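## Task

Read the ticket on the desk's front edge, which names three labels. Each cardboard box on the shelf sits above a label on the shelf edge directly beneath it. Put the three boxes whose labels appear on the ticket onto the desk. The robot must not tip over or finish leaning, or the task fails. The boxes must rest on the desk by themselves at the end, not held up by the robot.

## Robot and tools

ROBOT. A simulated Hello Robot Stretch 3 with a single arm: a two-wheeled base (0.33 m long, 0.34 m wide), a lift on a vertical mast, and a telescoping arm pointing out the robot's RIGHT side, ending in a wrist (yaw, pitch, roll) and a two-finger gripper. The base cannot slide sideways; to move the gripper forward or back, drive the base. Turns pivot about the point between the drive wheels, 0.05 m behind the front edge. With arm retracted and wrist folded, a turn sweeps a 0.28 m radius; an unfolded level gripper reaches beyond that. Cameras: head_camera and nav_camera on the head (aimed by head_pan_rad, head_tilt_rad), wrist_camera on the gripper. Loose objects may occasionally get a small outside nudge.

FRAMES. Base frame: origin on the floor midway between the drive wheels, x forward, y left, z up. hand_pose is reported in it, at the point where closed fingertips meet. Odometry frame is the base frame at scene start; heading is positive to the left, -3.142 to 3.142.

execute_actions takes "actions", a list run in order. Each action is {"robot": ..., "steps": n, "until": ...}; steps are control ticks at 30 per second, 1 to 450, default 1. {"steps": n} alone just waits. An empty list returns the current state plus one image per camera. If any part of a call is invalid or out of range, nothing in it runs.

"robot" holds one command, a list of up to 8 commands run one after another (a queue, which may include {"pause_s": s}, s at most 15), or {"stop": true} to brake everything and clear the queue. A command may contain:
- "base": exactly one of {"translate_m": d} (relative drive in metres from where the base is when the command starts, forward positive, |d| at most 1) or {"rotate_rad": d} (relative turn in radians, counter-clockwise/left positive, |d| at most 3.2). These are offsets, not poses.
- "joints": absolute targets by name, in joint space; unnamed joints keep their goals. lift_m 0 to 1.1 (arm height on mast); arm_m 0 to 0.52 (extension); wrist_yaw_rad -1.345 to 4.42 (0 along the arm, positive swings toward the front, 3.0 folded over the base); wrist_pitch_rad -1.57 to 0.451 (0 level, negative tips fingers down); wrist_roll_rad -2.911 to 2.911 (0 fingers side by side, level); gripper_m -0.089 to 0.179 (bigger is wider; actual fingertip gap is about 0.007 less when nearly shut, 0.025 less when fully open, zero below 0.007); head_pan_rad -3.953 to 1.73 (0 forward, positive left, -1.57 looks along the arm); head_tilt_rad -1.53 to 0.419 (negative down).
- "contact_limits": {"arm_m": e}, effort percent 1 to 100 at which the arm's motion halts; lower is gentler, too low halts immediately. Applies until arm_m's next command.
Base and joint motions begin together and keep running across later actions and during thinking. A new command takes over at once and discards any older queue remainder.

"until" ends an action early. {"robot": {"status": "ended"}} fires once nothing reads moving and no queue runs (or immediately if the first command is refused). Field tests look like {"lift_m": [">", 0.3]} or {"base_status": ["!=", "moving"]}; operators = != < <= > >=; numbers compare as printed (joints three decimals, base four). {"any": {"status": "ended"}} fires when any one motion or the queue finishes.

zoom_image: {"camera": one of head_camera, nav_camera, wrist_camera, "region": [x0, y0, x1, y1]} in pixels of that camera's latest image, origin top-left, at most 504 by 504. Use it to read labels and the ticket.

finished_scene: {"scene": number} ends the current scene irreversibly and reports success. Make sure all motion has settled first; anything still moving gets braked and may stop short.

RESULTS. base_status shows progress, e.g. moving (translate_m +0.12 of +0.30). joint_goals, joint_status, measured_speeds (units per second), refusals count, queue (idle, running, done, dropped, stopped) and queue_left. Status words: moving, done (within tolerance; don't wait for exact equality), off_target (rested away from goal, may still push), contact_stop (lift or arm hit something and went slack), time_out, stopped, not_commanded, torque_fault (wrist servo off about 10 s, joint limp, goals refused). Lines starting refused: or dropped: explain a rejected goal or abandoned queue, counting from 0; replaced: is informational. robot.on_its_own reports goals the robot changed itself, slack or off joints, unusual rest effort, and base lean. lidar_m: 12 distances in 30 degree sectors from straight ahead going counter-clockwise (4th left, 7th behind, 10th right), at 0.17 m height. wrist_depth_mm and head_depth_mm: 7 by 7 depth grids. motor_effort in percent with peak in brackets, noisy. base_tilt in degrees, forward and right positive.

GRIPPING. Close by sending gripper_m below the object's width; smaller squeezes harder, but excess force triggers a stall guard that eases off and can let things slip. Release by sending at least 0.02 above where the fingers made contact. Neither the reading nor done proves a grasp; check the cameras.

SAFETY. Fold or unfold the wrist (yaw to 3.0) only with lift_m 0.32 to 0.95, pitch -0.4, roll near 0; once folded, lift may go to 0.25. If yaw is below -0.4, keep pitch at -0.5 or lower. Fast base travel (0.30 m/s, 1.9 rad/s) needs lift_m under 0.30, arm_m under 0.03 and yaw above 2.54; otherwise 0.10 m/s and 0.63 rad/s. Avoid pushing the arm into rigid things with the gripper above about 0.45 m, never push twice after a contact_stop, and don't drive while holding, hooking or pressing on something fixed: all can tip the robot. If it snags or leans, reverse the last move in small steps, pull the gripper free, and lower lift_m to about 0.2 if still tilted. Avoid drops, slams and hard shoves; finish quickly.

Each tool is called after "Request:" as name([rows], argument=value, ...), one row to a line, values as JSON.

## Session

Request:
execute_actions(actions=[])

Scene clock: 0.00 s.
robot.base_odometry: x=+0.000 y=+0.000 heading=+0.000 (m, m, rad; robot's odometry frame)
robot.turned_by_wheels: +0.000 (rad since the last result)
robot.turned_by_imu: +0.000 (rad since the last result)
robot.base_tilt: forward=-1.7 right=+1.3 (deg)
robot.lidar_m: 2.26 1.98 1.99 2.32 2.72 2.45 2.06 1.79 1.79 1.86 1.46 1.64
robot.head_depth_mm: 1963 2163 2191 2140 2159 2162 2081 / 1977 2343 2335 2388 2345 2367 2021 / 2006 2616 2616 2581 2600 2619 2032 / 1998 2727 2784 2799 2826 2769 2010 / 2010 2451 2487 2558 2550 2568 2009 / 2041 2230 2257 2294 2357 2370 1992 / 1956 2019 2030 2062 2111 2127 1945
robot.base_status: not_commanded
robot.joint_positions: lift_m=+0.540 arm_m=+0.002 wrist_yaw_rad=+3.099 wrist_pitch_rad=-0.460 wrist_roll_rad=+0.016 gripper_m=+0.037 head_pan_rad=+0.011 head_tilt_rad=-0.022
robot.joint_goals: lift_m=+0.540 arm_m=+0.002 wrist_yaw_rad=+3.099 wrist_pitch_rad=-0.460 wrist_roll_rad=+0.016 gripper_m=+0.037 head_pan_rad=+0.011 head_tilt_rad=-0.022
robot.joint_status: lift_m=not_commanded arm_m=not_commanded wrist_yaw_rad=not_commanded wrist_pitch_rad=not_commanded wrist_roll_rad=not_commanded gripper_m=not_commanded head_pan_rad=not_commanded head_tilt_rad=not_commanded
robot.measured_speeds: translate_m=+0.000 rotate_rad=+0.000 lift_m=+0.000 arm_m=+0.000 wrist_yaw_rad=+0.000 wrist_pitch_rad=+0.000 wrist_roll_rad=+0.000 head_pan_rad=+0.000 head_tilt_rad=+0.000
robot: refusals=0 queue=idle queue_left=0
robot.motor_effort: left_wheel=+0 right_wheel=-1 lift_m=+23 arm_m=+0 wrist_yaw_rad=+1 wrist_pitch_rad=+4 wrist_roll_rad=+0 gripper_m=+0 head_pan_rad=+0 head_tilt_rad=+2 (%)
robot.hand_pose: x=-0.0119 y=+0.0714 z=+0.5432 quat_wxyz=(+0.177, +0.697, +0.145, +0.679) (m; robot's base frame)
robot.wrist_depth_mm: - - - - - - - / - - - - - - - / - - - - - - - / - - - - - - - / 930 927 903 889 890 839 811 / 806 787 778 754 - 738 705 / 696 685 666 665 648 639 638
pictures: head_camera (sideways: a quarter turn clockwise sets it upright), nav_camera (sideways: a quarter turn counterclockwise sets it upright), wrist_camera
Images, in order (width x height): head_camera 896x504, nav_camera 672x504, wrist_camera 644x364.

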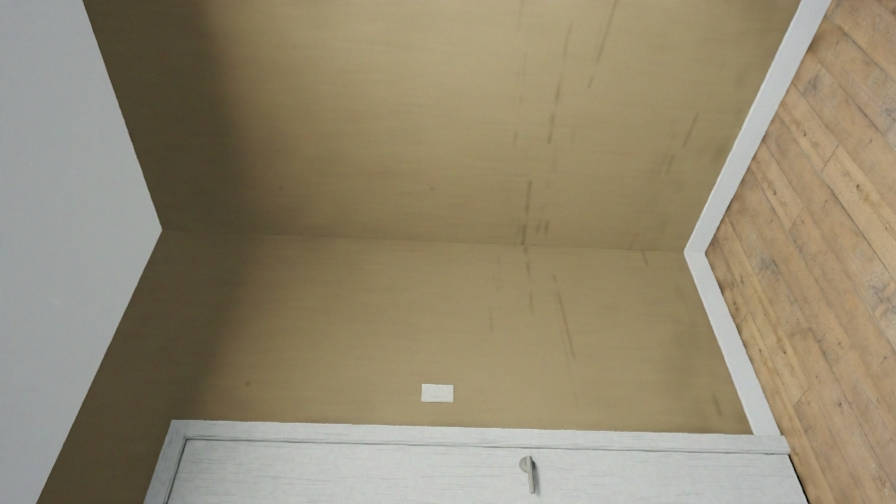

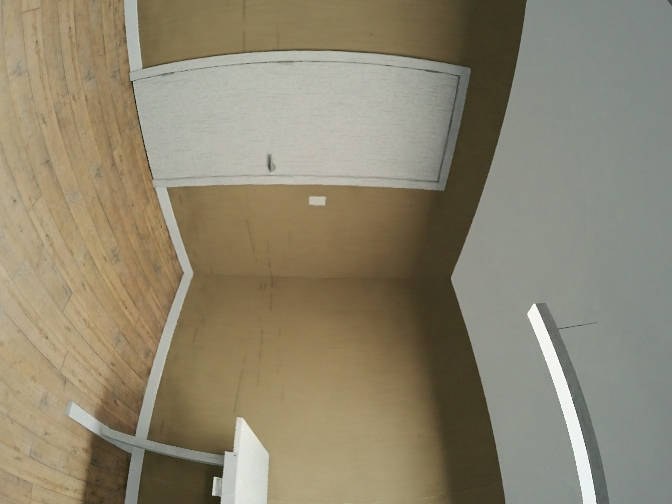

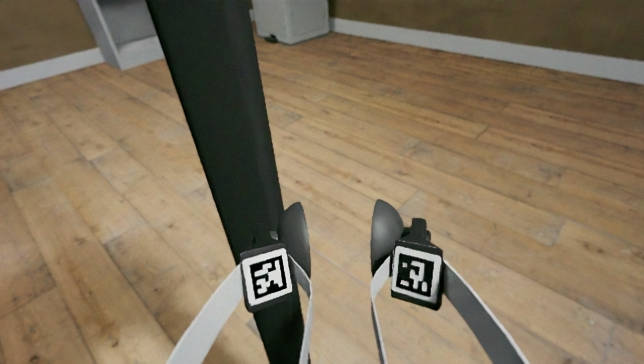

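Request:
execute_actions([
  {"robot":{"joints":{"head_pan_rad":-0.9,"head_tilt_rad":-0.4}},"steps":450,"until":{"robot":{"status":"ended"}}},
])

Request:
execute_actions([
  {"robot":{"joints":{"head_pan_rad":-2.3,"head_tilt_rad":-0.3}},"steps":450,"until":{"robot":{"status":"ended"}}},
])

Request:
execute_actions([
  {"robot":{"joints":{"head_pan_rad":-3.9}},"steps":450,"until":{"robot":{"status":"ended"}}},
])

Scene clock: 5.40 s.
robot.base_odometry: x=+0.000 y=+0.000 heading=+0.000 (m, m, rad; robot's odometry frame)
robot.turned_by_wheels: +0.000 (rad since the last result)
robot.turned_by_imu: +0.001 (rad since the last result)
robot.base_tilt: forward=-1.6 right=+1.3 (deg)
robot.lidar_m: 2.25 1.98 1.99 2.32 2.72 2.45 2.06 1.79 1.79 1.87 1.46 1.64
robot.head_depth_mm: 1815 1930 1936 2290 2079 1707 1384 / 1786 1930 1910 2214 2141 1693 1369 / 1746 1911 1843 2190 2052 1689 1364 / 1729 1902 1811 2261 2209 1681 1349 / 1707 1884 1587 2232 2183 1676 1351 / 1719 1861 1523 2191 2086 1668 1346 / 1702 1836 1500 2108 2065 1654 1336
robot.base_status: not_commanded
robot.joint_positions: lift_m=+0.540 arm_m=+0.002 wrist_yaw_rad=+3.099 wrist_pitch_rad=-0.460 wrist_roll_rad=+0.016 gripper_m=+0.037 head_pan_rad=-0.893 head_tilt_rad=-0.395
robot.joint_goals: lift_m=+0.540 arm_m=+0.002 wrist_yaw_rad=+3.099 wrist_pitch_rad=-0.460 wrist_roll_rad=+0.016 gripper_m=+0.037 head_pan_rad=-0.900 head_tilt_rad=-0.400
robot.joint_status: lift_m=not_commanded arm_m=not_commanded wrist_yaw_rad=not_commanded wrist_pitch_rad=not_commanded wrist_roll_rad=not_commanded gripper_m=not_commanded head_pan_rad=done head_tilt_rad=done
robot.measured_speeds: translate_m=+0.000 rotate_rad=+0.000 lift_m=+0.000 arm_m=+0.000 wrist_yaw_rad=+0.000 wrist_pitch_rad=+0.000 wrist_roll_rad=+0.000 head_pan_rad=+0.000 head_tilt_rad=+0.000
robot: refusals=0 queue=done queue_left=0
robot.motor_effort: left_wheel=+0(1) right_wheel=+0(0) lift_m=+23(23) arm_m=-1(0) wrist_yaw_rad=+1(1) wrist_pitch_rad=+4(4) wrist_roll_rad=+0(0) gripper_m=+1(1) head_pan_rad=-4(49) head_tilt_rad=-3(26) (%)
robot.hand_pose: x=-0.0119 y=+0.0714 z=+0.5432 quat_wxyz=(+0.177, +0.697, +0.145, +0.679) (m; robot's base frame)
robot.wrist_depth_mm: - - - - - - - / - - - - - - - / - - - - - - - / - - - - - - - / 929 911 902 884 877 833 820 / 806 796 780 752 - 727 719 / 709 686 670 665 649 638 633
pictures: head_camera (sideways: a quarter turn clockwise sets it upright), nav_camera (sideways: a quarter turn counterclockwise sets it upright), wrist_camera
Images, in order (width x height): head_camera 896x504, nav_camera 672x504, wrist_camera 644x364.

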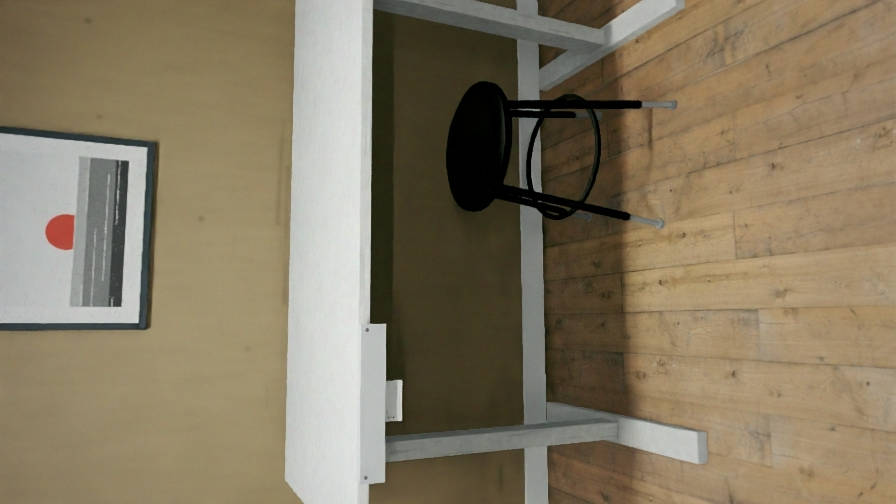

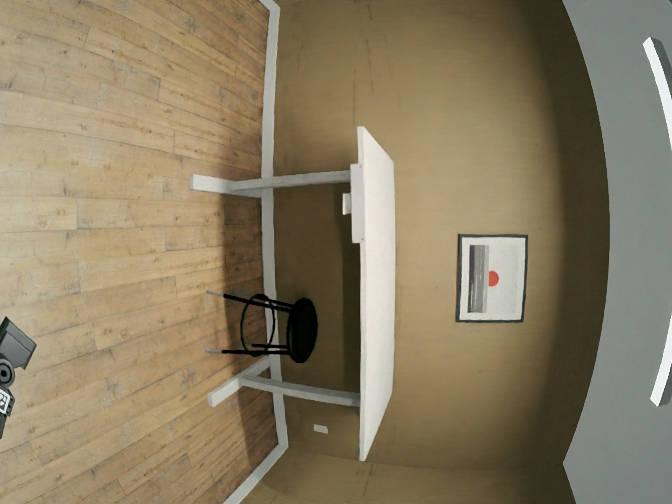

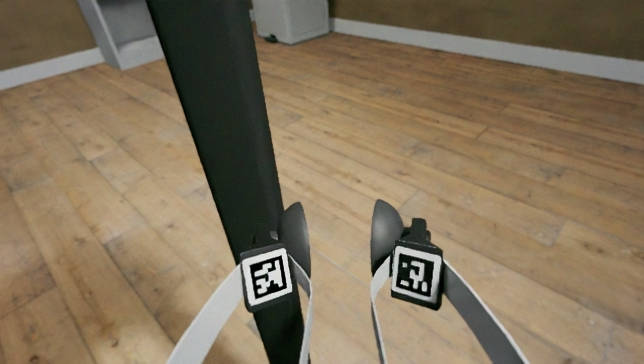

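Scene clock: 6.67 s.
robot.base_odometry: x=+0.000 y=+0.000 heading=+0.000 (m, m, rad; robot's odometry frame)
robot.turned_by_wheels: +0.000 (rad since the last result)
robot.turned_by_imu: +0.000 (rad since the last result)
robot.base_tilt: forward=-1.7 right=+1.4 (deg)
robot.lidar_m: 2.27 1.98 1.99 2.32 2.72 2.44 2.07 1.79 1.79 1.87 1.47 1.64
robot.head_depth_mm: 1512 1599 1713 1825 1952 1891 1474 / 1525 1617 1720 1829 1983 1890 1470 / 1516 1619 1719 1870 1997 1870 1457 / 1544 1631 1738 1876 2027 1842 1453 / 1548 1645 1752 1880 2026 1843 1442 / 1555 1658 1736 1915 2058 1820 1436 / 1565 1668 1771 1932 2086 1814 1425
robot.base_status: not_commanded
robot.joint_positions: lift_m=+0.540 arm_m=+0.002 wrist_yaw_rad=+3.099 wrist_pitch_rad=-0.460 wrist_roll_rad=+0.016 gripper_m=+0.037 head_pan_rad=-2.293 head_tilt_rad=-0.310
robot.joint_goals: lift_m=+0.540 arm_m=+0.002 wrist_yaw_rad=+3.099 wrist_pitch_rad=-0.460 wrist_roll_rad=+0.016 gripper_m=+0.037 head_pan_rad=-2.300 head_tilt_rad=-0.300
robot.joint_status: lift_m=not_commanded arm_m=not_commanded wrist_yaw_rad=not_commanded wrist_pitch_rad=not_commanded wrist_roll_rad=not_commanded gripper_m=not_commanded head_pan_rad=done head_tilt_rad=done
robot.measured_speeds: translate_m=+0.000 rotate_rad=+0.000 lift_m=+0.000 arm_m=+0.000 wrist_yaw_rad=+0.000 wrist_pitch_rad=+0.000 wrist_roll_rad=+0.000 head_pan_rad=+0.000 head_tilt_rad=+0.000
robot: refusals=0 queue=done queue_left=0
robot.motor_effort: left_wheel=-1(0) right_wheel=-1(0) lift_m=+22(23) arm_m=+0(0) wrist_yaw_rad=+0(1) wrist_pitch_rad=+4(4) wrist_roll_rad=+0(0) gripper_m=+0(1) head_pan_rad=-4(50) head_tilt_rad=+5(17) (%)
robot.hand_pose: x=-0.0119 y=+0.0714 z=+0.5432 quat_wxyz=(+0.177, +0.697, +0.145, +0.679) (m; robot's base frame)
robot.wrist_depth_mm: - - - - - - - / - - - - - - - / - - - - - - - / - - - - - - - / 941 927 892 883 872 849 811 / 802 785 770 762 - 731 718 / 698 684 665 664 644 641 632
pictures: head_camera (sideways: a quarter turn clockwise sets it upright), nav_camera (sideways: a quarter turn counterclockwise sets it upright), wrist_camera
Images, in order (width x height): head_camera 896x504, nav_camera 672x504, wrist_camera 644x364.

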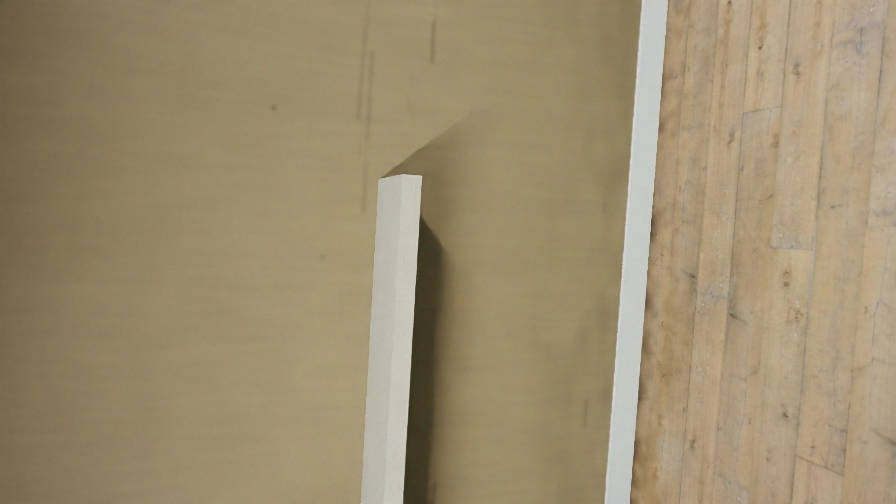

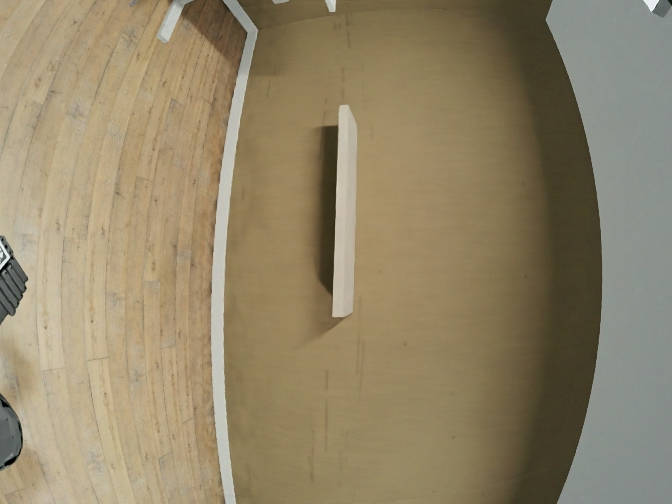

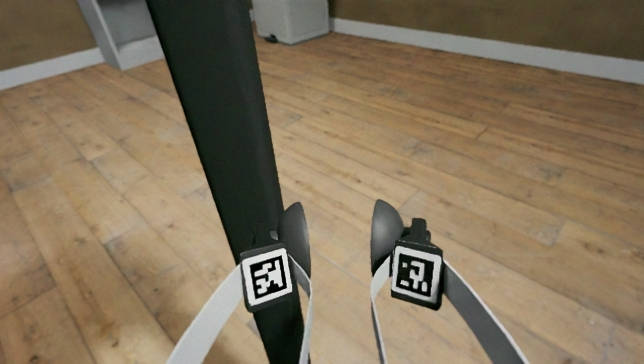

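Scene clock: 8.00 s.
robot.base_odometry: x=+0.000 y=+0.000 heading=+0.000 (m, m, rad; robot's odometry frame)
robot.turned_by_wheels: +0.000 (rad since the last result)
robot.turned_by_imu: +0.000 (rad since the last result)
robot.base_tilt: forward=-1.6 right=+1.2 (deg)
robot.lidar_m: 2.26 1.98 2.00 2.31 2.71 2.44 2.06 1.79 1.79 1.86 1.46 1.64
robot.head_depth_mm: - - - - - - - / 2335 2476 2655 - - - - / 2351 2464 2645 2877 2564 1874 1468 / 2388 2505 2697 2909 2510 1831 1450 / 2357 2494 2676 2860 2501 1840 1449 / 2372 2503 2675 2792 2493 1816 1433 / 2392 2528 2661 2765 2474 1823 1418
robot.base_status: not_commanded
robot.joint_positions: lift_m=+0.540 arm_m=+0.002 wrist_yaw_rad=+3.099 wrist_pitch_rad=-0.460 wrist_roll_rad=+0.016 gripper_m=+0.037 head_pan_rad=-3.893 head_tilt_rad=-0.310
robot.joint_goals: lift_m=+0.540 arm_m=+0.002 wrist_yaw_rad=+3.099 wrist_pitch_rad=-0.460 wrist_roll_rad=+0.016 gripper_m=+0.037 head_pan_rad=-3.900 head_tilt_rad=-0.300
robot.joint_status: lift_m=not_commanded arm_m=not_commanded wrist_yaw_rad=not_commanded wrist_pitch_rad=not_commanded wrist_roll_rad=not_commanded gripper_m=not_commanded head_pan_rad=done head_tilt_rad=done
robot.measured_speeds: translate_m=+0.000 rotate_rad=+0.000 lift_m=+0.000 arm_m=+0.000 wrist_yaw_rad=+0.000 wrist_pitch_rad=+0.000 wrist_roll_rad=+0.000 head_pan_rad=+0.000 head_tilt_rad=+0.000
robot: refusals=0 queue=done queue_left=0
robot.motor_effort: left_wheel=-1(1) right_wheel=+0(0) lift_m=+23(24) arm_m=-1(0) wrist_yaw_rad=+0(0) wrist_pitch_rad=+4(4) wrist_roll_rad=+0(0) gripper_m=+0(0) head_pan_rad=-4(50) head_tilt_rad=+4(4) (%)
robot.hand_pose: x=-0.0119 y=+0.0714 z=+0.5432 quat_wxyz=(+0.177, +0.697, +0.145, +0.679) (m; robot's base frame)
robot.wrist_depth_mm: - - - - - - - / - - - - - - - / - - - - - - - / - - - - - - - / 936 927 901 880 878 850 824 / 804 798 780 754 - 728 716 / 701 689 673 667 657 638 630
pictures: head_camera (sideways: a quarter turn clockwise sets it upright), nav_camera (sideways: a quarter turn counterclockwise sets it upright), wrist_camera
Images, in order (width x height): head_camera 896x504, nav_camera 672x504, wrist_camera 644x364.

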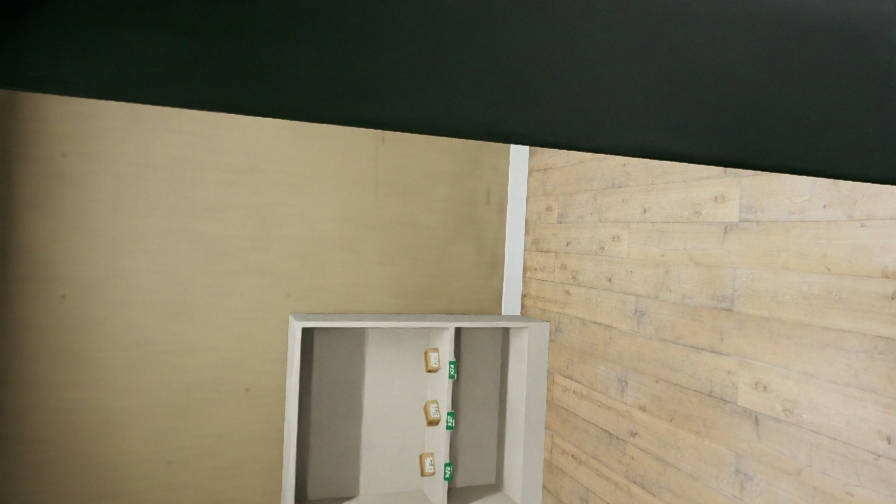

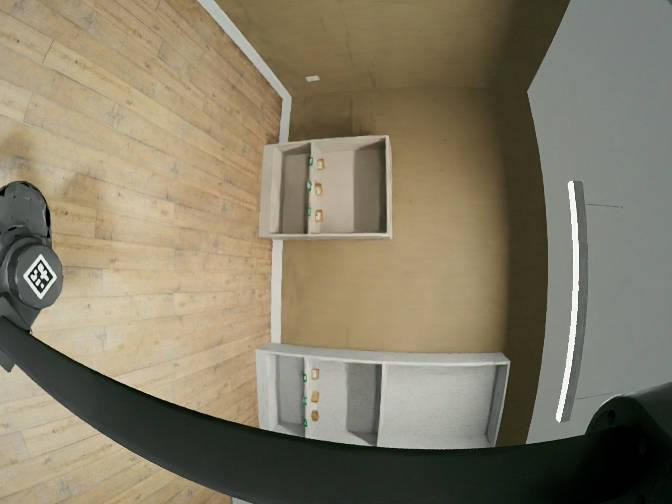

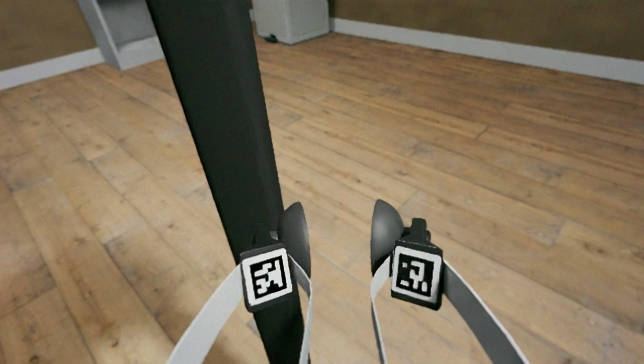

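Request:
execute_actions([
  {"robot":[{"joints":{"wrist_pitch_rad":-0.4,"wrist_yaw_rad":0,"lift_m":0.75},"base":{"rotate_rad":0.85}},{"joints":{"wrist_pitch_rad":0,"arm_m":0.5,"gripper_m":0.15}}],"steps":450,"until":{"robot":{"status":"ended"}}},
])

Scene clock: 19.40 s.
robot.base_odometry: x=+0.000 y=+0.000 heading=+0.850 (m, m, rad; robot's odometry frame)
robot.turned_by_wheels: +0.850 (rad since the last result)
robot.turned_by_imu: +0.845 (rad since the last result)
robot.base_tilt: forward=-1.6 right=+1.3 (deg)
robot.lidar_m: 1.98 2.11 2.38 2.45 2.39 1.83 1.78 1.89 1.50 1.64 2.19 2.02
robot.head_depth_mm: - - - - - - - / 2360 2511 2724 - - - - / 2189 2324 2538 2767 2591 1892 1491 / 1978 2134 2320 2483 2553 1860 1460 / 1841 1969 2103 2259 2374 1833 1441 / 1692 1823 1914 2069 2172 1832 1430 / 1593 1699 1776 1902 2002 1826 1426
robot.base_status: done (rotate_rad +0.8499 of +0.8500)
robot.joint_positions: lift_m=+0.749 arm_m=+0.500 wrist_yaw_rad=+0.002 wrist_pitch_rad=-0.023 wrist_roll_rad=+0.016 gripper_m=+0.150 head_pan_rad=-3.893 head_tilt_rad=-0.310
robot.joint_goals: lift_m=+0.750 arm_m=+0.500 wrist_yaw_rad=+0.000 wrist_pitch_rad=+0.000 wrist_roll_rad=+0.016 gripper_m=+0.150 head_pan_rad=-3.900 head_tilt_rad=-0.300
robot.joint_status: lift_m=done arm_m=done wrist_yaw_rad=done wrist_pitch_rad=done wrist_roll_rad=not_commanded gripper_m=done head_pan_rad=done head_tilt_rad=done
robot.measured_speeds: translate_m=+0.000 rotate_rad=+0.000 lift_m=+0.000 arm_m=+0.000 wrist_yaw_rad=+0.000 wrist_pitch_rad=+0.000 wrist_roll_rad=+0.000 head_pan_rad=+0.000 head_tilt_rad=+0.000
robot: refusals=0 queue=done queue_left=0
robot.motor_effort: left_wheel=-3(6) right_wheel=+1(4) lift_m=+33(34) arm_m=+3(4) wrist_yaw_rad=-1(2) wrist_pitch_rad=+7(6) wrist_roll_rad=+0(0) gripper_m=+1(82) head_pan_rad=-3(4) head_tilt_rad=+5(5) (%)
robot.hand_pose: x=-0.0208 y=-0.9002 z=+0.8582 quat_wxyz=(+0.702, +0.009, -0.713, -0.008) (m; robot's base frame)
robot.wrist_depth_mm: - - - - - - - / - - - - - 749 735 / - - 520 - - - - / - - - - - - - / - - - - - - - / - - - - - - 662 / - - - - - - -
pictures: head_camera (sideways: a quarter turn clockwise sets it upright), nav_camera (sideways: a quarter turn counterclockwise sets it upright), wrist_camera
Images, in order (width x height): head_camera 896x504, nav_camera 672x504, wrist_camera 644x364.

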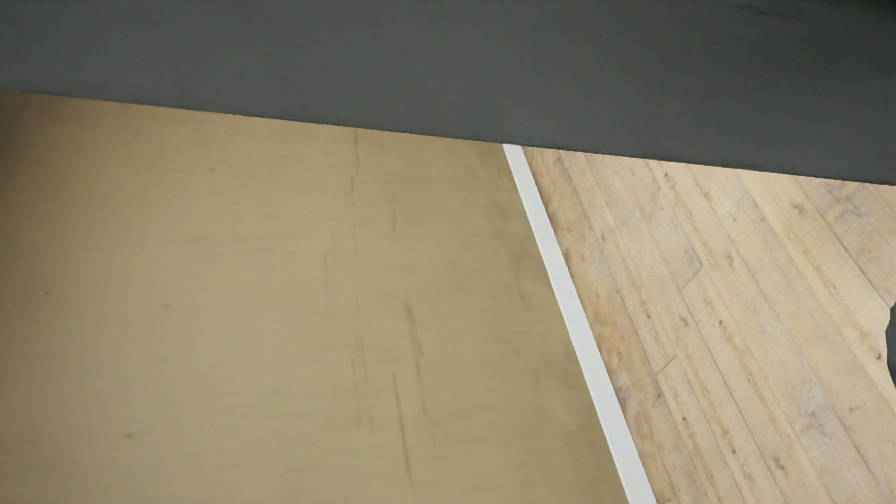

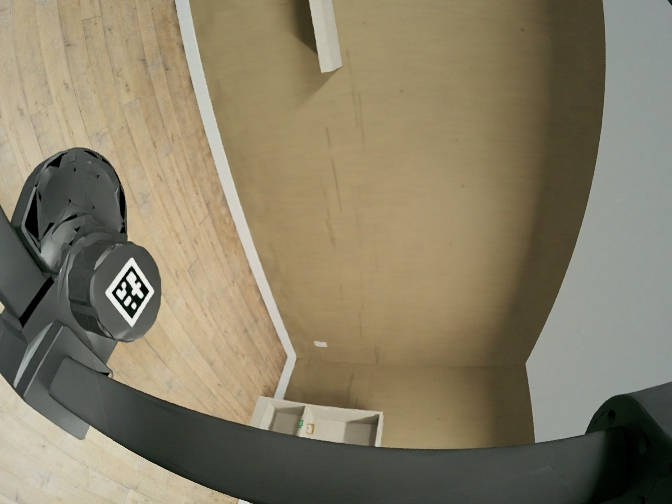

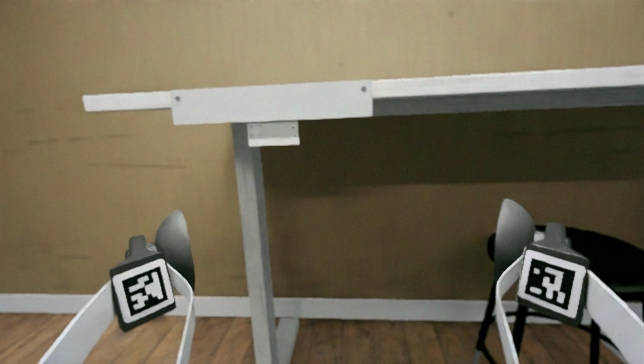

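Request:
zoom_image(camera="wrist_camera", region=[160, 70, 390, 170])

Region (160, 70, 390, 170) of wrist_camera's 644x364 image, scaled by 2.191; it fills the top 219 rows of this view, and the rest is white.

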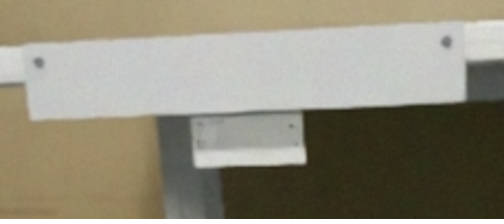

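Request:
execute_actions([
  {"robot":[{"joints":{"arm_m":0,"lift_m":0.65,"head_pan_rad":-1.5,"head_tilt_rad":-0.6},"base":{"rotate_rad":-1.5}},{"base":{"translate_m":0.55}},{"base":{"rotate_rad":1.5}}],"steps":450,"until":{"robot":{"status":"ended"}}},
])

Scene clock: 47.87 s.
robot.base_odometry: x=+0.438 y=-0.333 heading=+0.850 (m, m, rad; robot's odometry frame)
robot.turned_by_wheels: +0.000 (rad since the last result)
robot.turned_by_imu: +0.003 (rad since the last result)
robot.base_tilt: forward=-1.5 right=+1.2 (deg)
robot.lidar_m: 1.90 2.03 2.77 2.99 2.49 1.90 1.86 1.45 0.97 1.09 1.61 1.94
robot.head_depth_mm: 1227 1334 863 1741 1732 1409 1216 / 1247 1326 855 1778 1776 1476 1215 / 1267 1340 848 1815 1767 1447 1241 / 1284 1353 838 1852 1759 1446 1249 / 1302 1365 828 1447 1631 1380 1209 / 1324 1455 917 1916 1730 1415 1196 / 1333 1504 1650 1975 1711 1407 1191
robot.base_status: done (rotate_rad +1.4999 of +1.5000)
robot.joint_positions: lift_m=+0.651 arm_m=+0.003 wrist_yaw_rad=+0.001 wrist_pitch_rad=-0.023 wrist_roll_rad=+0.016 gripper_m=+0.150 head_pan_rad=-1.507 head_tilt_rad=-0.593
robot.joint_goals: lift_m=+0.650 arm_m=+0.000 wrist_yaw_rad=+0.000 wrist_pitch_rad=+0.000 wrist_roll_rad=+0.016 gripper_m=+0.150 head_pan_rad=-1.500 head_tilt_rad=-0.600
robot.joint_status: lift_m=done arm_m=done wrist_yaw_rad=done wrist_pitch_rad=done wrist_roll_rad=not_commanded gripper_m=done head_pan_rad=done head_tilt_rad=done
robot.measured_speeds: translate_m=+0.000 rotate_rad=+0.000 lift_m=+0.000 arm_m=+0.000 wrist_yaw_rad=+0.000 wrist_pitch_rad=+0.000 wrist_roll_rad=+0.000 head_pan_rad=+0.000 head_tilt_rad=+0.000
robot: refusals=0 queue=done queue_left=0
robot.motor_effort: left_wheel=-2(6) right_wheel=+1(7) lift_m=+13(33) arm_m=-3(6) wrist_yaw_rad=+0(1) wrist_pitch_rad=+7(7) wrist_roll_rad=+0(0) gripper_m=+2(0) head_pan_rad=+4(50) head_tilt_rad=-4(23) (%)
robot.hand_pose: x=-0.0211 y=-0.4033 z=+0.7593 quat_wxyz=(+0.702, +0.009, -0.713, -0.008) (m; robot's base frame)
robot.wrist_depth_mm: - 519 432 423 421 496 525 / - - 794 774 - - - / - - - - - - - / - - - - - - - / - - - - - - 646 / - - - - - - - / - - - - - - -
pictures: head_camera (sideways: a quarter turn clockwise sets it upright), nav_camera (sideways: a quarter turn counterclockwise sets it upright), wrist_camera
Images, in order (width x height): head_camera 896x504, nav_camera 672x504, wrist_camera 644x364.

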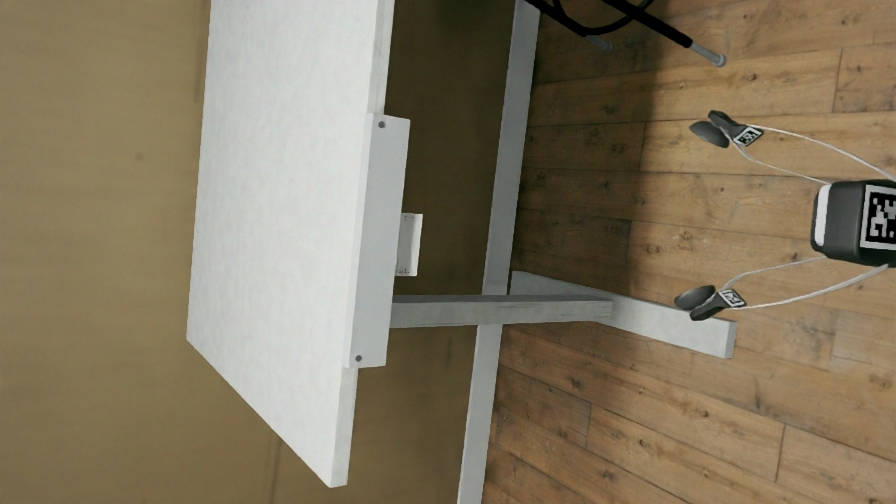

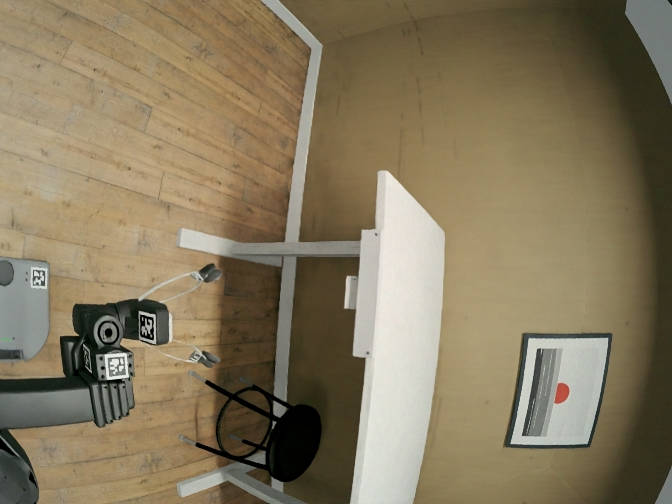

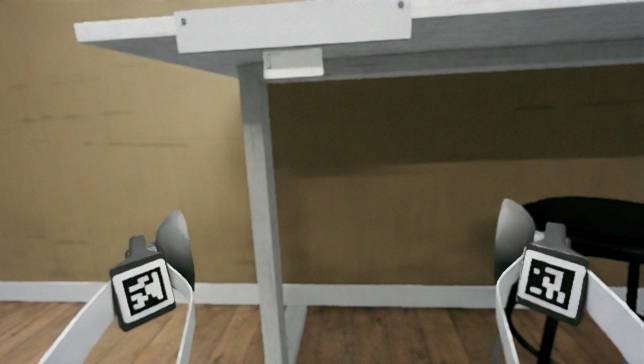

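Request:
execute_actions([
  {"robot":{"joints":{"arm_m":0.24,"lift_m":0.55,"wrist_pitch_rad":0.4}},"steps":450,"until":{"robot":{"status":"ended"}}},
])

Request:
zoom_image(camera="head_camera", region=[250, 100, 530, 380])

Scene clock: 53.57 s.
robot.base_odometry: x=+0.438 y=-0.333 heading=+0.850 (m, m, rad; robot's odometry frame)
robot.turned_by_wheels: +0.000 (rad since the last result)
robot.turned_by_imu: +0.001 (rad since the last result)
robot.base_tilt: forward=-1.5 right=+1.3 (deg)
robot.lidar_m: 1.89 2.02 2.78 2.98 2.49 1.91 1.86 1.45 0.97 1.09 1.61 1.94
robot.head_depth_mm: 1234 1332 866 1740 1731 1417 1226 / 1244 1317 856 1780 1790 1486 1243 / 1265 1338 842 1810 1772 - 1184 / 1284 1362 839 1835 1757 1430 1204 / 1301 1377 830 1410 1635 1380 1205 / 1312 1444 920 1910 1737 1419 1202 / 1327 1498 1640 1963 1720 1404 1189
robot.base_status: done (rotate_rad +1.4999 of +1.5000)
robot.joint_positions: lift_m=+0.551 arm_m=+0.240 wrist_yaw_rad=+0.001 wrist_pitch_rad=+0.377 wrist_roll_rad=+0.016 gripper_m=+0.150 head_pan_rad=-1.507 head_tilt_rad=-0.593
robot.joint_goals: lift_m=+0.550 arm_m=+0.240 wrist_yaw_rad=+0.000 wrist_pitch_rad=+0.400 wrist_roll_rad=+0.016 gripper_m=+0.150 head_pan_rad=-1.500 head_tilt_rad=-0.600
robot.joint_status: lift_m=done arm_m=done wrist_yaw_rad=done wrist_pitch_rad=done wrist_roll_rad=not_commanded gripper_m=done head_pan_rad=done head_tilt_rad=done
robot.measured_speeds: translate_m=+0.000 rotate_rad=+0.000 lift_m=+0.000 arm_m=+0.000 wrist_yaw_rad=+0.000 wrist_pitch_rad=+0.000 wrist_roll_rad=+0.000 head_pan_rad=+0.000 head_tilt_rad=+0.000
robot: refusals=0 queue=done queue_left=0
robot.motor_effort: left_wheel=-3(3) right_wheel=+1(1) lift_m=+12(15) arm_m=+3(2) wrist_yaw_rad=-1(1) wrist_pitch_rad=+7(9) wrist_roll_rad=+0(0) gripper_m=+0(1) head_pan_rad=+4(4) head_tilt_rad=-3(4) (%)
robot.hand_pose: x=-0.0211 y=-0.6317 z=+0.7612 quat_wxyz=(+0.689, -0.131, -0.700, +0.134) (m; robot's base frame)
robot.wrist_depth_mm: - 290 279 268 259 277 275 / 336 287 275 275 352 360 366 / - 492 497 510 519 525 538 / - - 677 933 - - 944 / - - - - - - 950 / - - - - 970 934 916 / - - - - 941 912 905
pictures: head_camera (sideways: a quarter turn clockwise sets it upright), nav_camera (sideways: a quarter turn counterclockwise sets it upright), wrist_camera
Images, in order (width x height): head_camera 896x504, nav_camera 672x504, wrist_camera 644x364.

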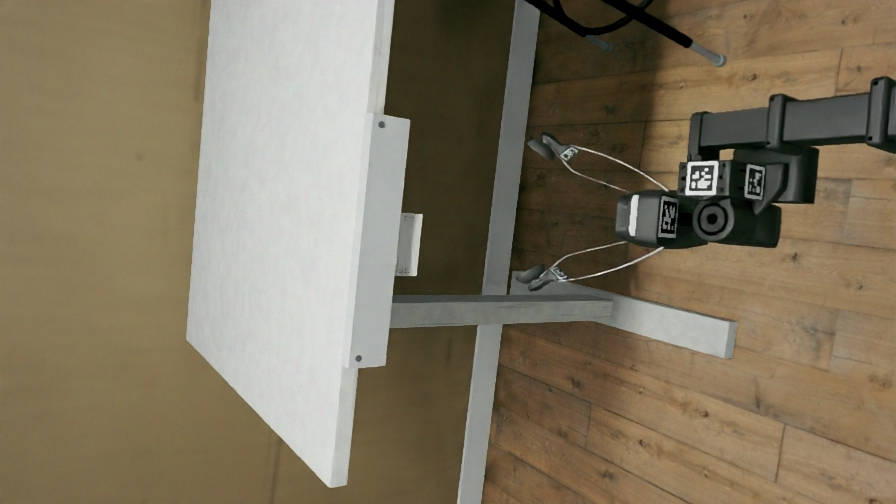

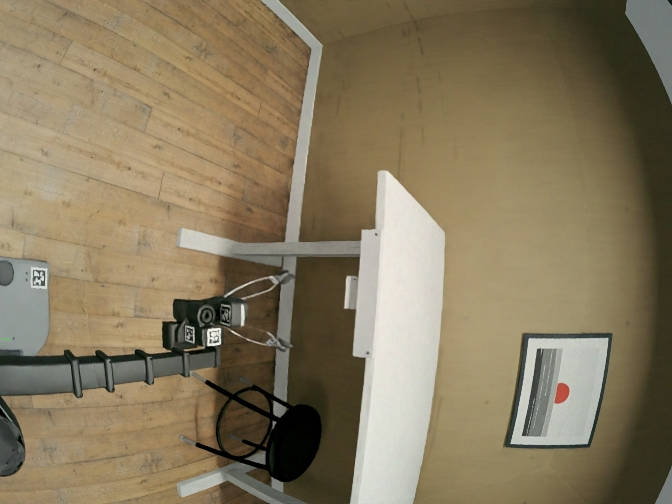

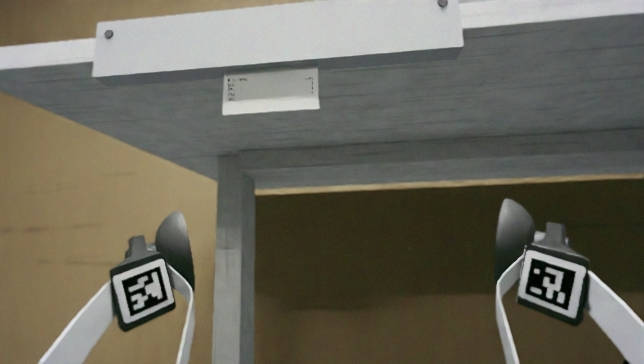

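Region (250, 100, 530, 380) of head_camera's 896x504 image, scaled by 1.800, with more detail than that image has.

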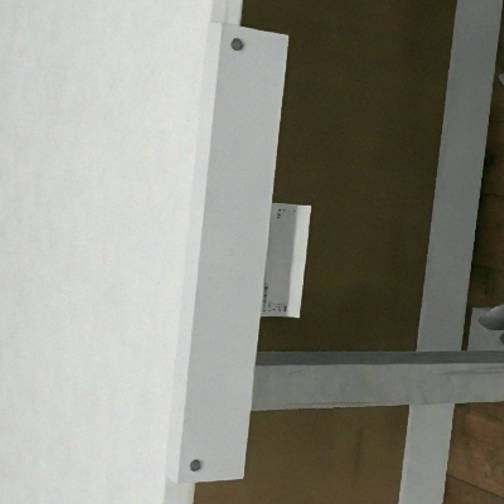

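Tiny text; closer.

Request:
execute_actions([
  {"robot":{"joints":{"arm_m":0.36,"lift_m":0.60,"wrist_pitch_rad":0.35}},"steps":450,"until":{"robot":{"status":"ended"}}},
])

Request:
zoom_image(camera="wrist_camera", region=[100, 0, 400, 160])

Scene clock: 62.47 s.
robot.base_odometry: x=+0.438 y=-0.333 heading=+0.850 (m, m, rad; robot's odometry frame)
robot.turned_by_wheels: +0.000 (rad since the last result)
robot.turned_by_imu: +0.001 (rad since the last result)
robot.base_tilt: forward=-1.6 right=+1.4 (deg)
robot.lidar_m: 1.90 2.02 2.78 2.98 2.49 1.90 1.86 1.45 0.97 1.09 1.62 1.94
robot.head_depth_mm: 1232 1325 866 1748 1729 1414 1229 / 1245 1332 852 1773 1825 1472 - / 1260 1334 846 1808 - 1409 1223 / 1275 1363 836 1845 1753 1434 1206 / 1292 1369 825 1414 1628 1401 1198 / 1313 1444 920 1923 1722 1419 1196 / 1329 1494 1635 1958 1716 1410 1194
robot.base_status: done (rotate_rad +1.4999 of +1.5000)
robot.joint_positions: lift_m=+0.599 arm_m=+0.360 wrist_yaw_rad=+0.001 wrist_pitch_rad=+0.335 wrist_roll_rad=+0.016 gripper_m=+0.150 head_pan_rad=-1.507 head_tilt_rad=-0.593
robot.joint_goals: lift_m=+0.600 arm_m=+0.360 wrist_yaw_rad=+0.000 wrist_pitch_rad=+0.350 wrist_roll_rad=+0.016 gripper_m=+0.150 head_pan_rad=-1.500 head_tilt_rad=-0.600
robot.joint_status: lift_m=done arm_m=done wrist_yaw_rad=done wrist_pitch_rad=done wrist_roll_rad=not_commanded gripper_m=done head_pan_rad=done head_tilt_rad=done
robot.measured_speeds: translate_m=+0.000 rotate_rad=+0.000 lift_m=+0.000 arm_m=+0.000 wrist_yaw_rad=+0.000 wrist_pitch_rad=+0.000 wrist_roll_rad=+0.000 head_pan_rad=+0.000 head_tilt_rad=+0.000
robot: refusals=0 queue=done queue_left=0
robot.motor_effort: left_wheel=-2(3) right_wheel=+1(1) lift_m=+32(35) arm_m=+3(3) wrist_yaw_rad=+0(0) wrist_pitch_rad=+5(7) wrist_roll_rad=+0(0) gripper_m=+1(1) head_pan_rad=+4(4) head_tilt_rad=-4(4) (%)
robot.hand_pose: x=-0.0211 y=-0.7545 z=+0.7997 quat_wxyz=(+0.692, -0.116, -0.703, +0.119) (m; robot's base frame)
robot.wrist_depth_mm: 159 149 144 197 210 214 216 / 267 147 143 279 283 289 294 / - 406 414 426 440 431 418 / - - 508 910 888 845 844 / - 957 540 915 892 870 827 / - - 708 885 862 842 792 / 964 918 515 878 855 829 812
pictures: head_camera (sideways: a quarter turn clockwise sets it upright), nav_camera (sideways: a quarter turn counterclockwise sets it upright), wrist_camera
Images, in order (width x height): head_camera 896x504, nav_camera 672x504, wrist_camera 644x364.

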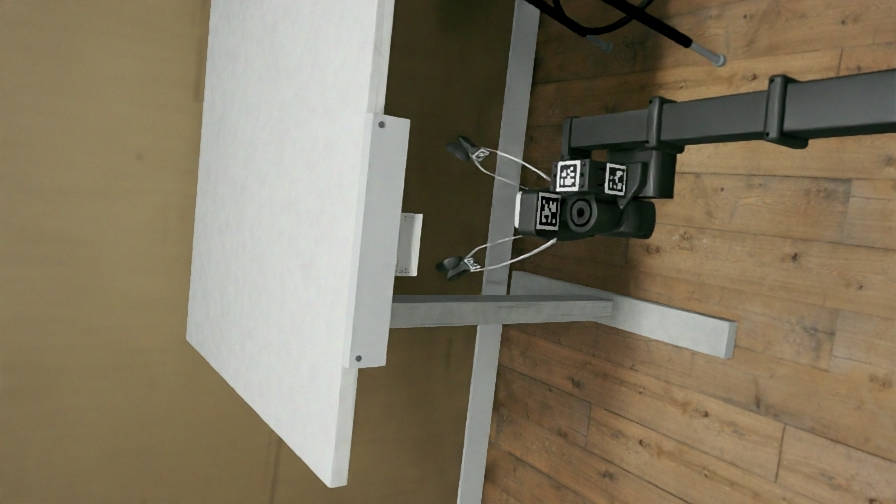

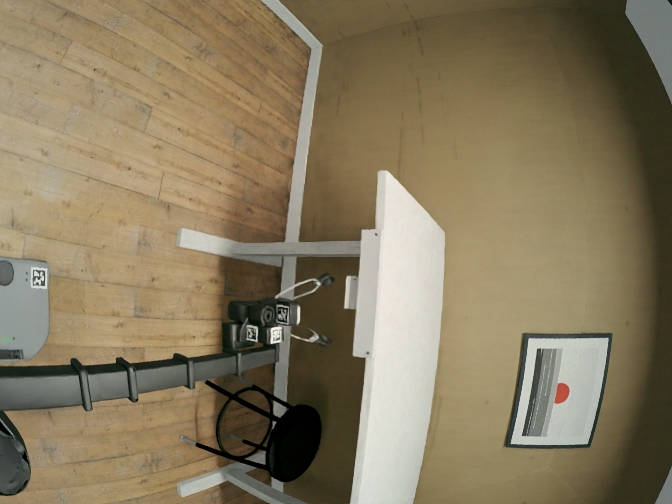

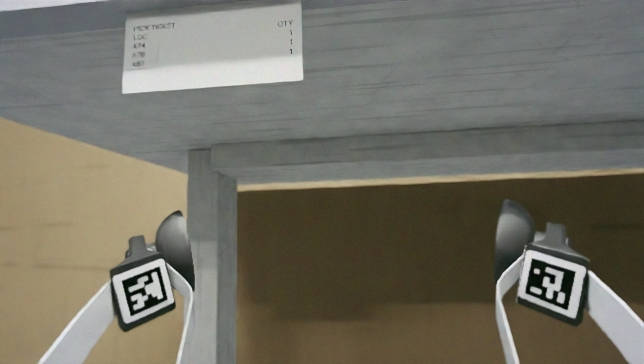

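Region (100, 0, 400, 160) of wrist_camera's 644x364 image, scaled by 1.680; it fills the top 269 rows of this view, and the rest is white.

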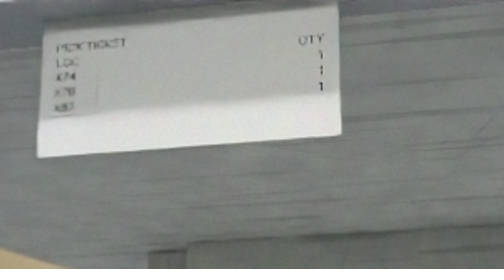

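Request:
execute_actions([
  {"robot":{"base":{"translate_m":0.07},"joints":{"arm_m":0.40,"lift_m":0.625,"wrist_pitch_rad":0.35}},"steps":450,"until":{"robot":{"status":"ended"}}},
])

Scene clock: 66.43 s.
robot.base_odometry: x=+0.484 y=-0.280 heading=+0.850 (m, m, rad; robot's odometry frame)
robot.turned_by_wheels: +0.000 (rad since the last result)
robot.turned_by_imu: +0.001 (rad since the last result)
robot.base_tilt: forward=-1.7 right=+1.3 (deg)
robot.lidar_m: 1.83 1.95 2.74 2.97 2.60 1.98 1.93 1.12 1.00 1.08 1.62 1.87
robot.head_depth_mm: 1237 1322 861 1747 1785 1445 1221 / 1245 1330 854 1788 1773 - - / 1269 1347 843 1813 - 1440 1216 / 1285 1359 837 1769 1645 1433 1205 / 1303 1385 870 1883 1750 1424 1205 / 1314 1479 1585 1936 1727 1409 1200 / 1342 1498 1691 1947 1717 1405 1193
robot.base_status: done (translate_m +0.0700 of +0.0700)
robot.joint_positions: lift_m=+0.624 arm_m=+0.400 wrist_yaw_rad=+0.001 wrist_pitch_rad=+0.335 wrist_roll_rad=+0.016 gripper_m=+0.150 head_pan_rad=-1.507 head_tilt_rad=-0.593
robot.joint_goals: lift_m=+0.625 arm_m=+0.400 wrist_yaw_rad=+0.000 wrist_pitch_rad=+0.350 wrist_roll_rad=+0.016 gripper_m=+0.150 head_pan_rad=-1.500 head_tilt_rad=-0.600
robot.joint_status: lift_m=done arm_m=done wrist_yaw_rad=done wrist_pitch_rad=done wrist_roll_rad=not_commanded gripper_m=done head_pan_rad=done head_tilt_rad=done
robot.measured_speeds: translate_m=+0.000 rotate_rad=+0.000 lift_m=+0.000 arm_m=+0.000 wrist_yaw_rad=+0.000 wrist_pitch_rad=+0.000 wrist_roll_rad=+0.000 head_pan_rad=+0.000 head_tilt_rad=+0.000
robot: refusals=0 queue=done queue_left=0
robot.motor_effort: left_wheel=-2(4) right_wheel=+1(5) lift_m=+33(33) arm_m=+3(1) wrist_yaw_rad=+0(0) wrist_pitch_rad=+5(5) wrist_roll_rad=+0(0) gripper_m=+1(1) head_pan_rad=+4(4) head_tilt_rad=-3(3) (%)
robot.hand_pose: x=-0.0211 y=-0.7945 z=+0.8247 quat_wxyz=(+0.692, -0.116, -0.703, +0.119) (m; robot's base frame)
robot.wrist_depth_mm: 144 163 164 101 98 96 174 / 214 217 219 99 96 94 237 / - 324 333 342 352 362 371 / - 946 462 451 479 505 812 / 941 941 506 875 842 823 795 / 942 - 463 845 832 824 778 / 919 892 475 850 811 802 774
pictures: head_camera (sideways: a quarter turn clockwise sets it upright), nav_camera (sideways: a quarter turn counterclockwise sets it upright), wrist_camera
Images, in order (width x height): head_camera 896x504, nav_camera 672x504, wrist_camera 644x364.

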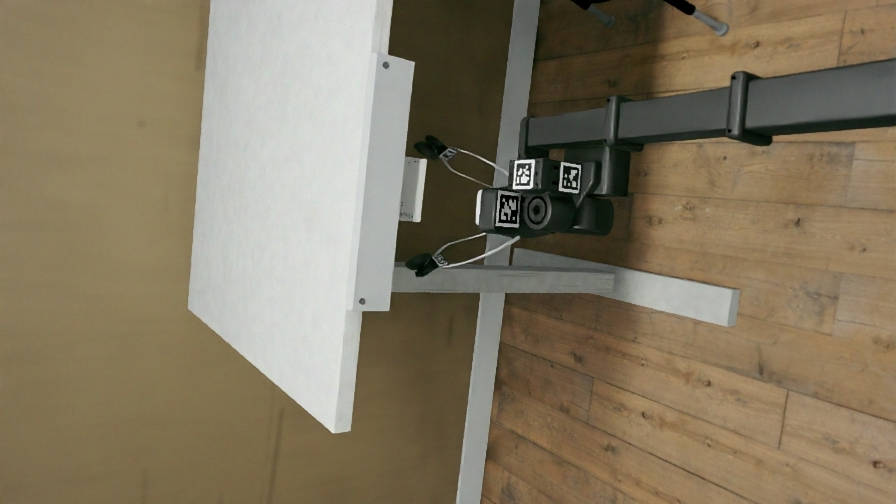

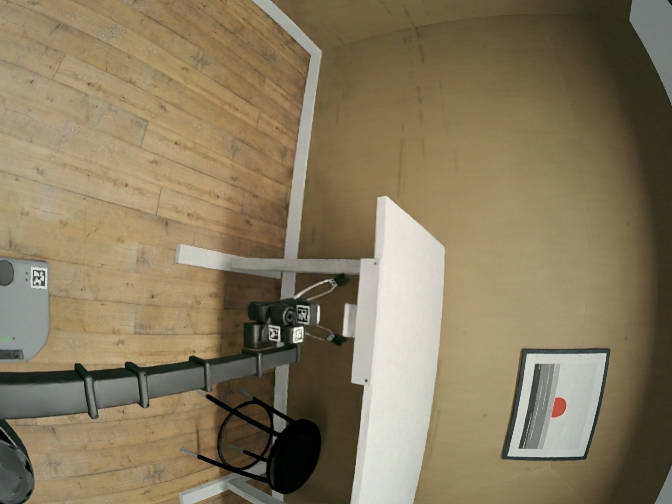

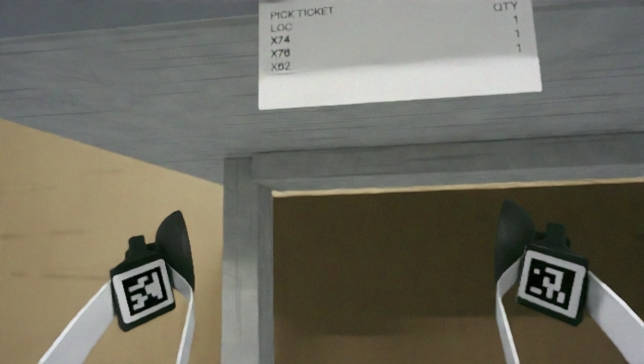

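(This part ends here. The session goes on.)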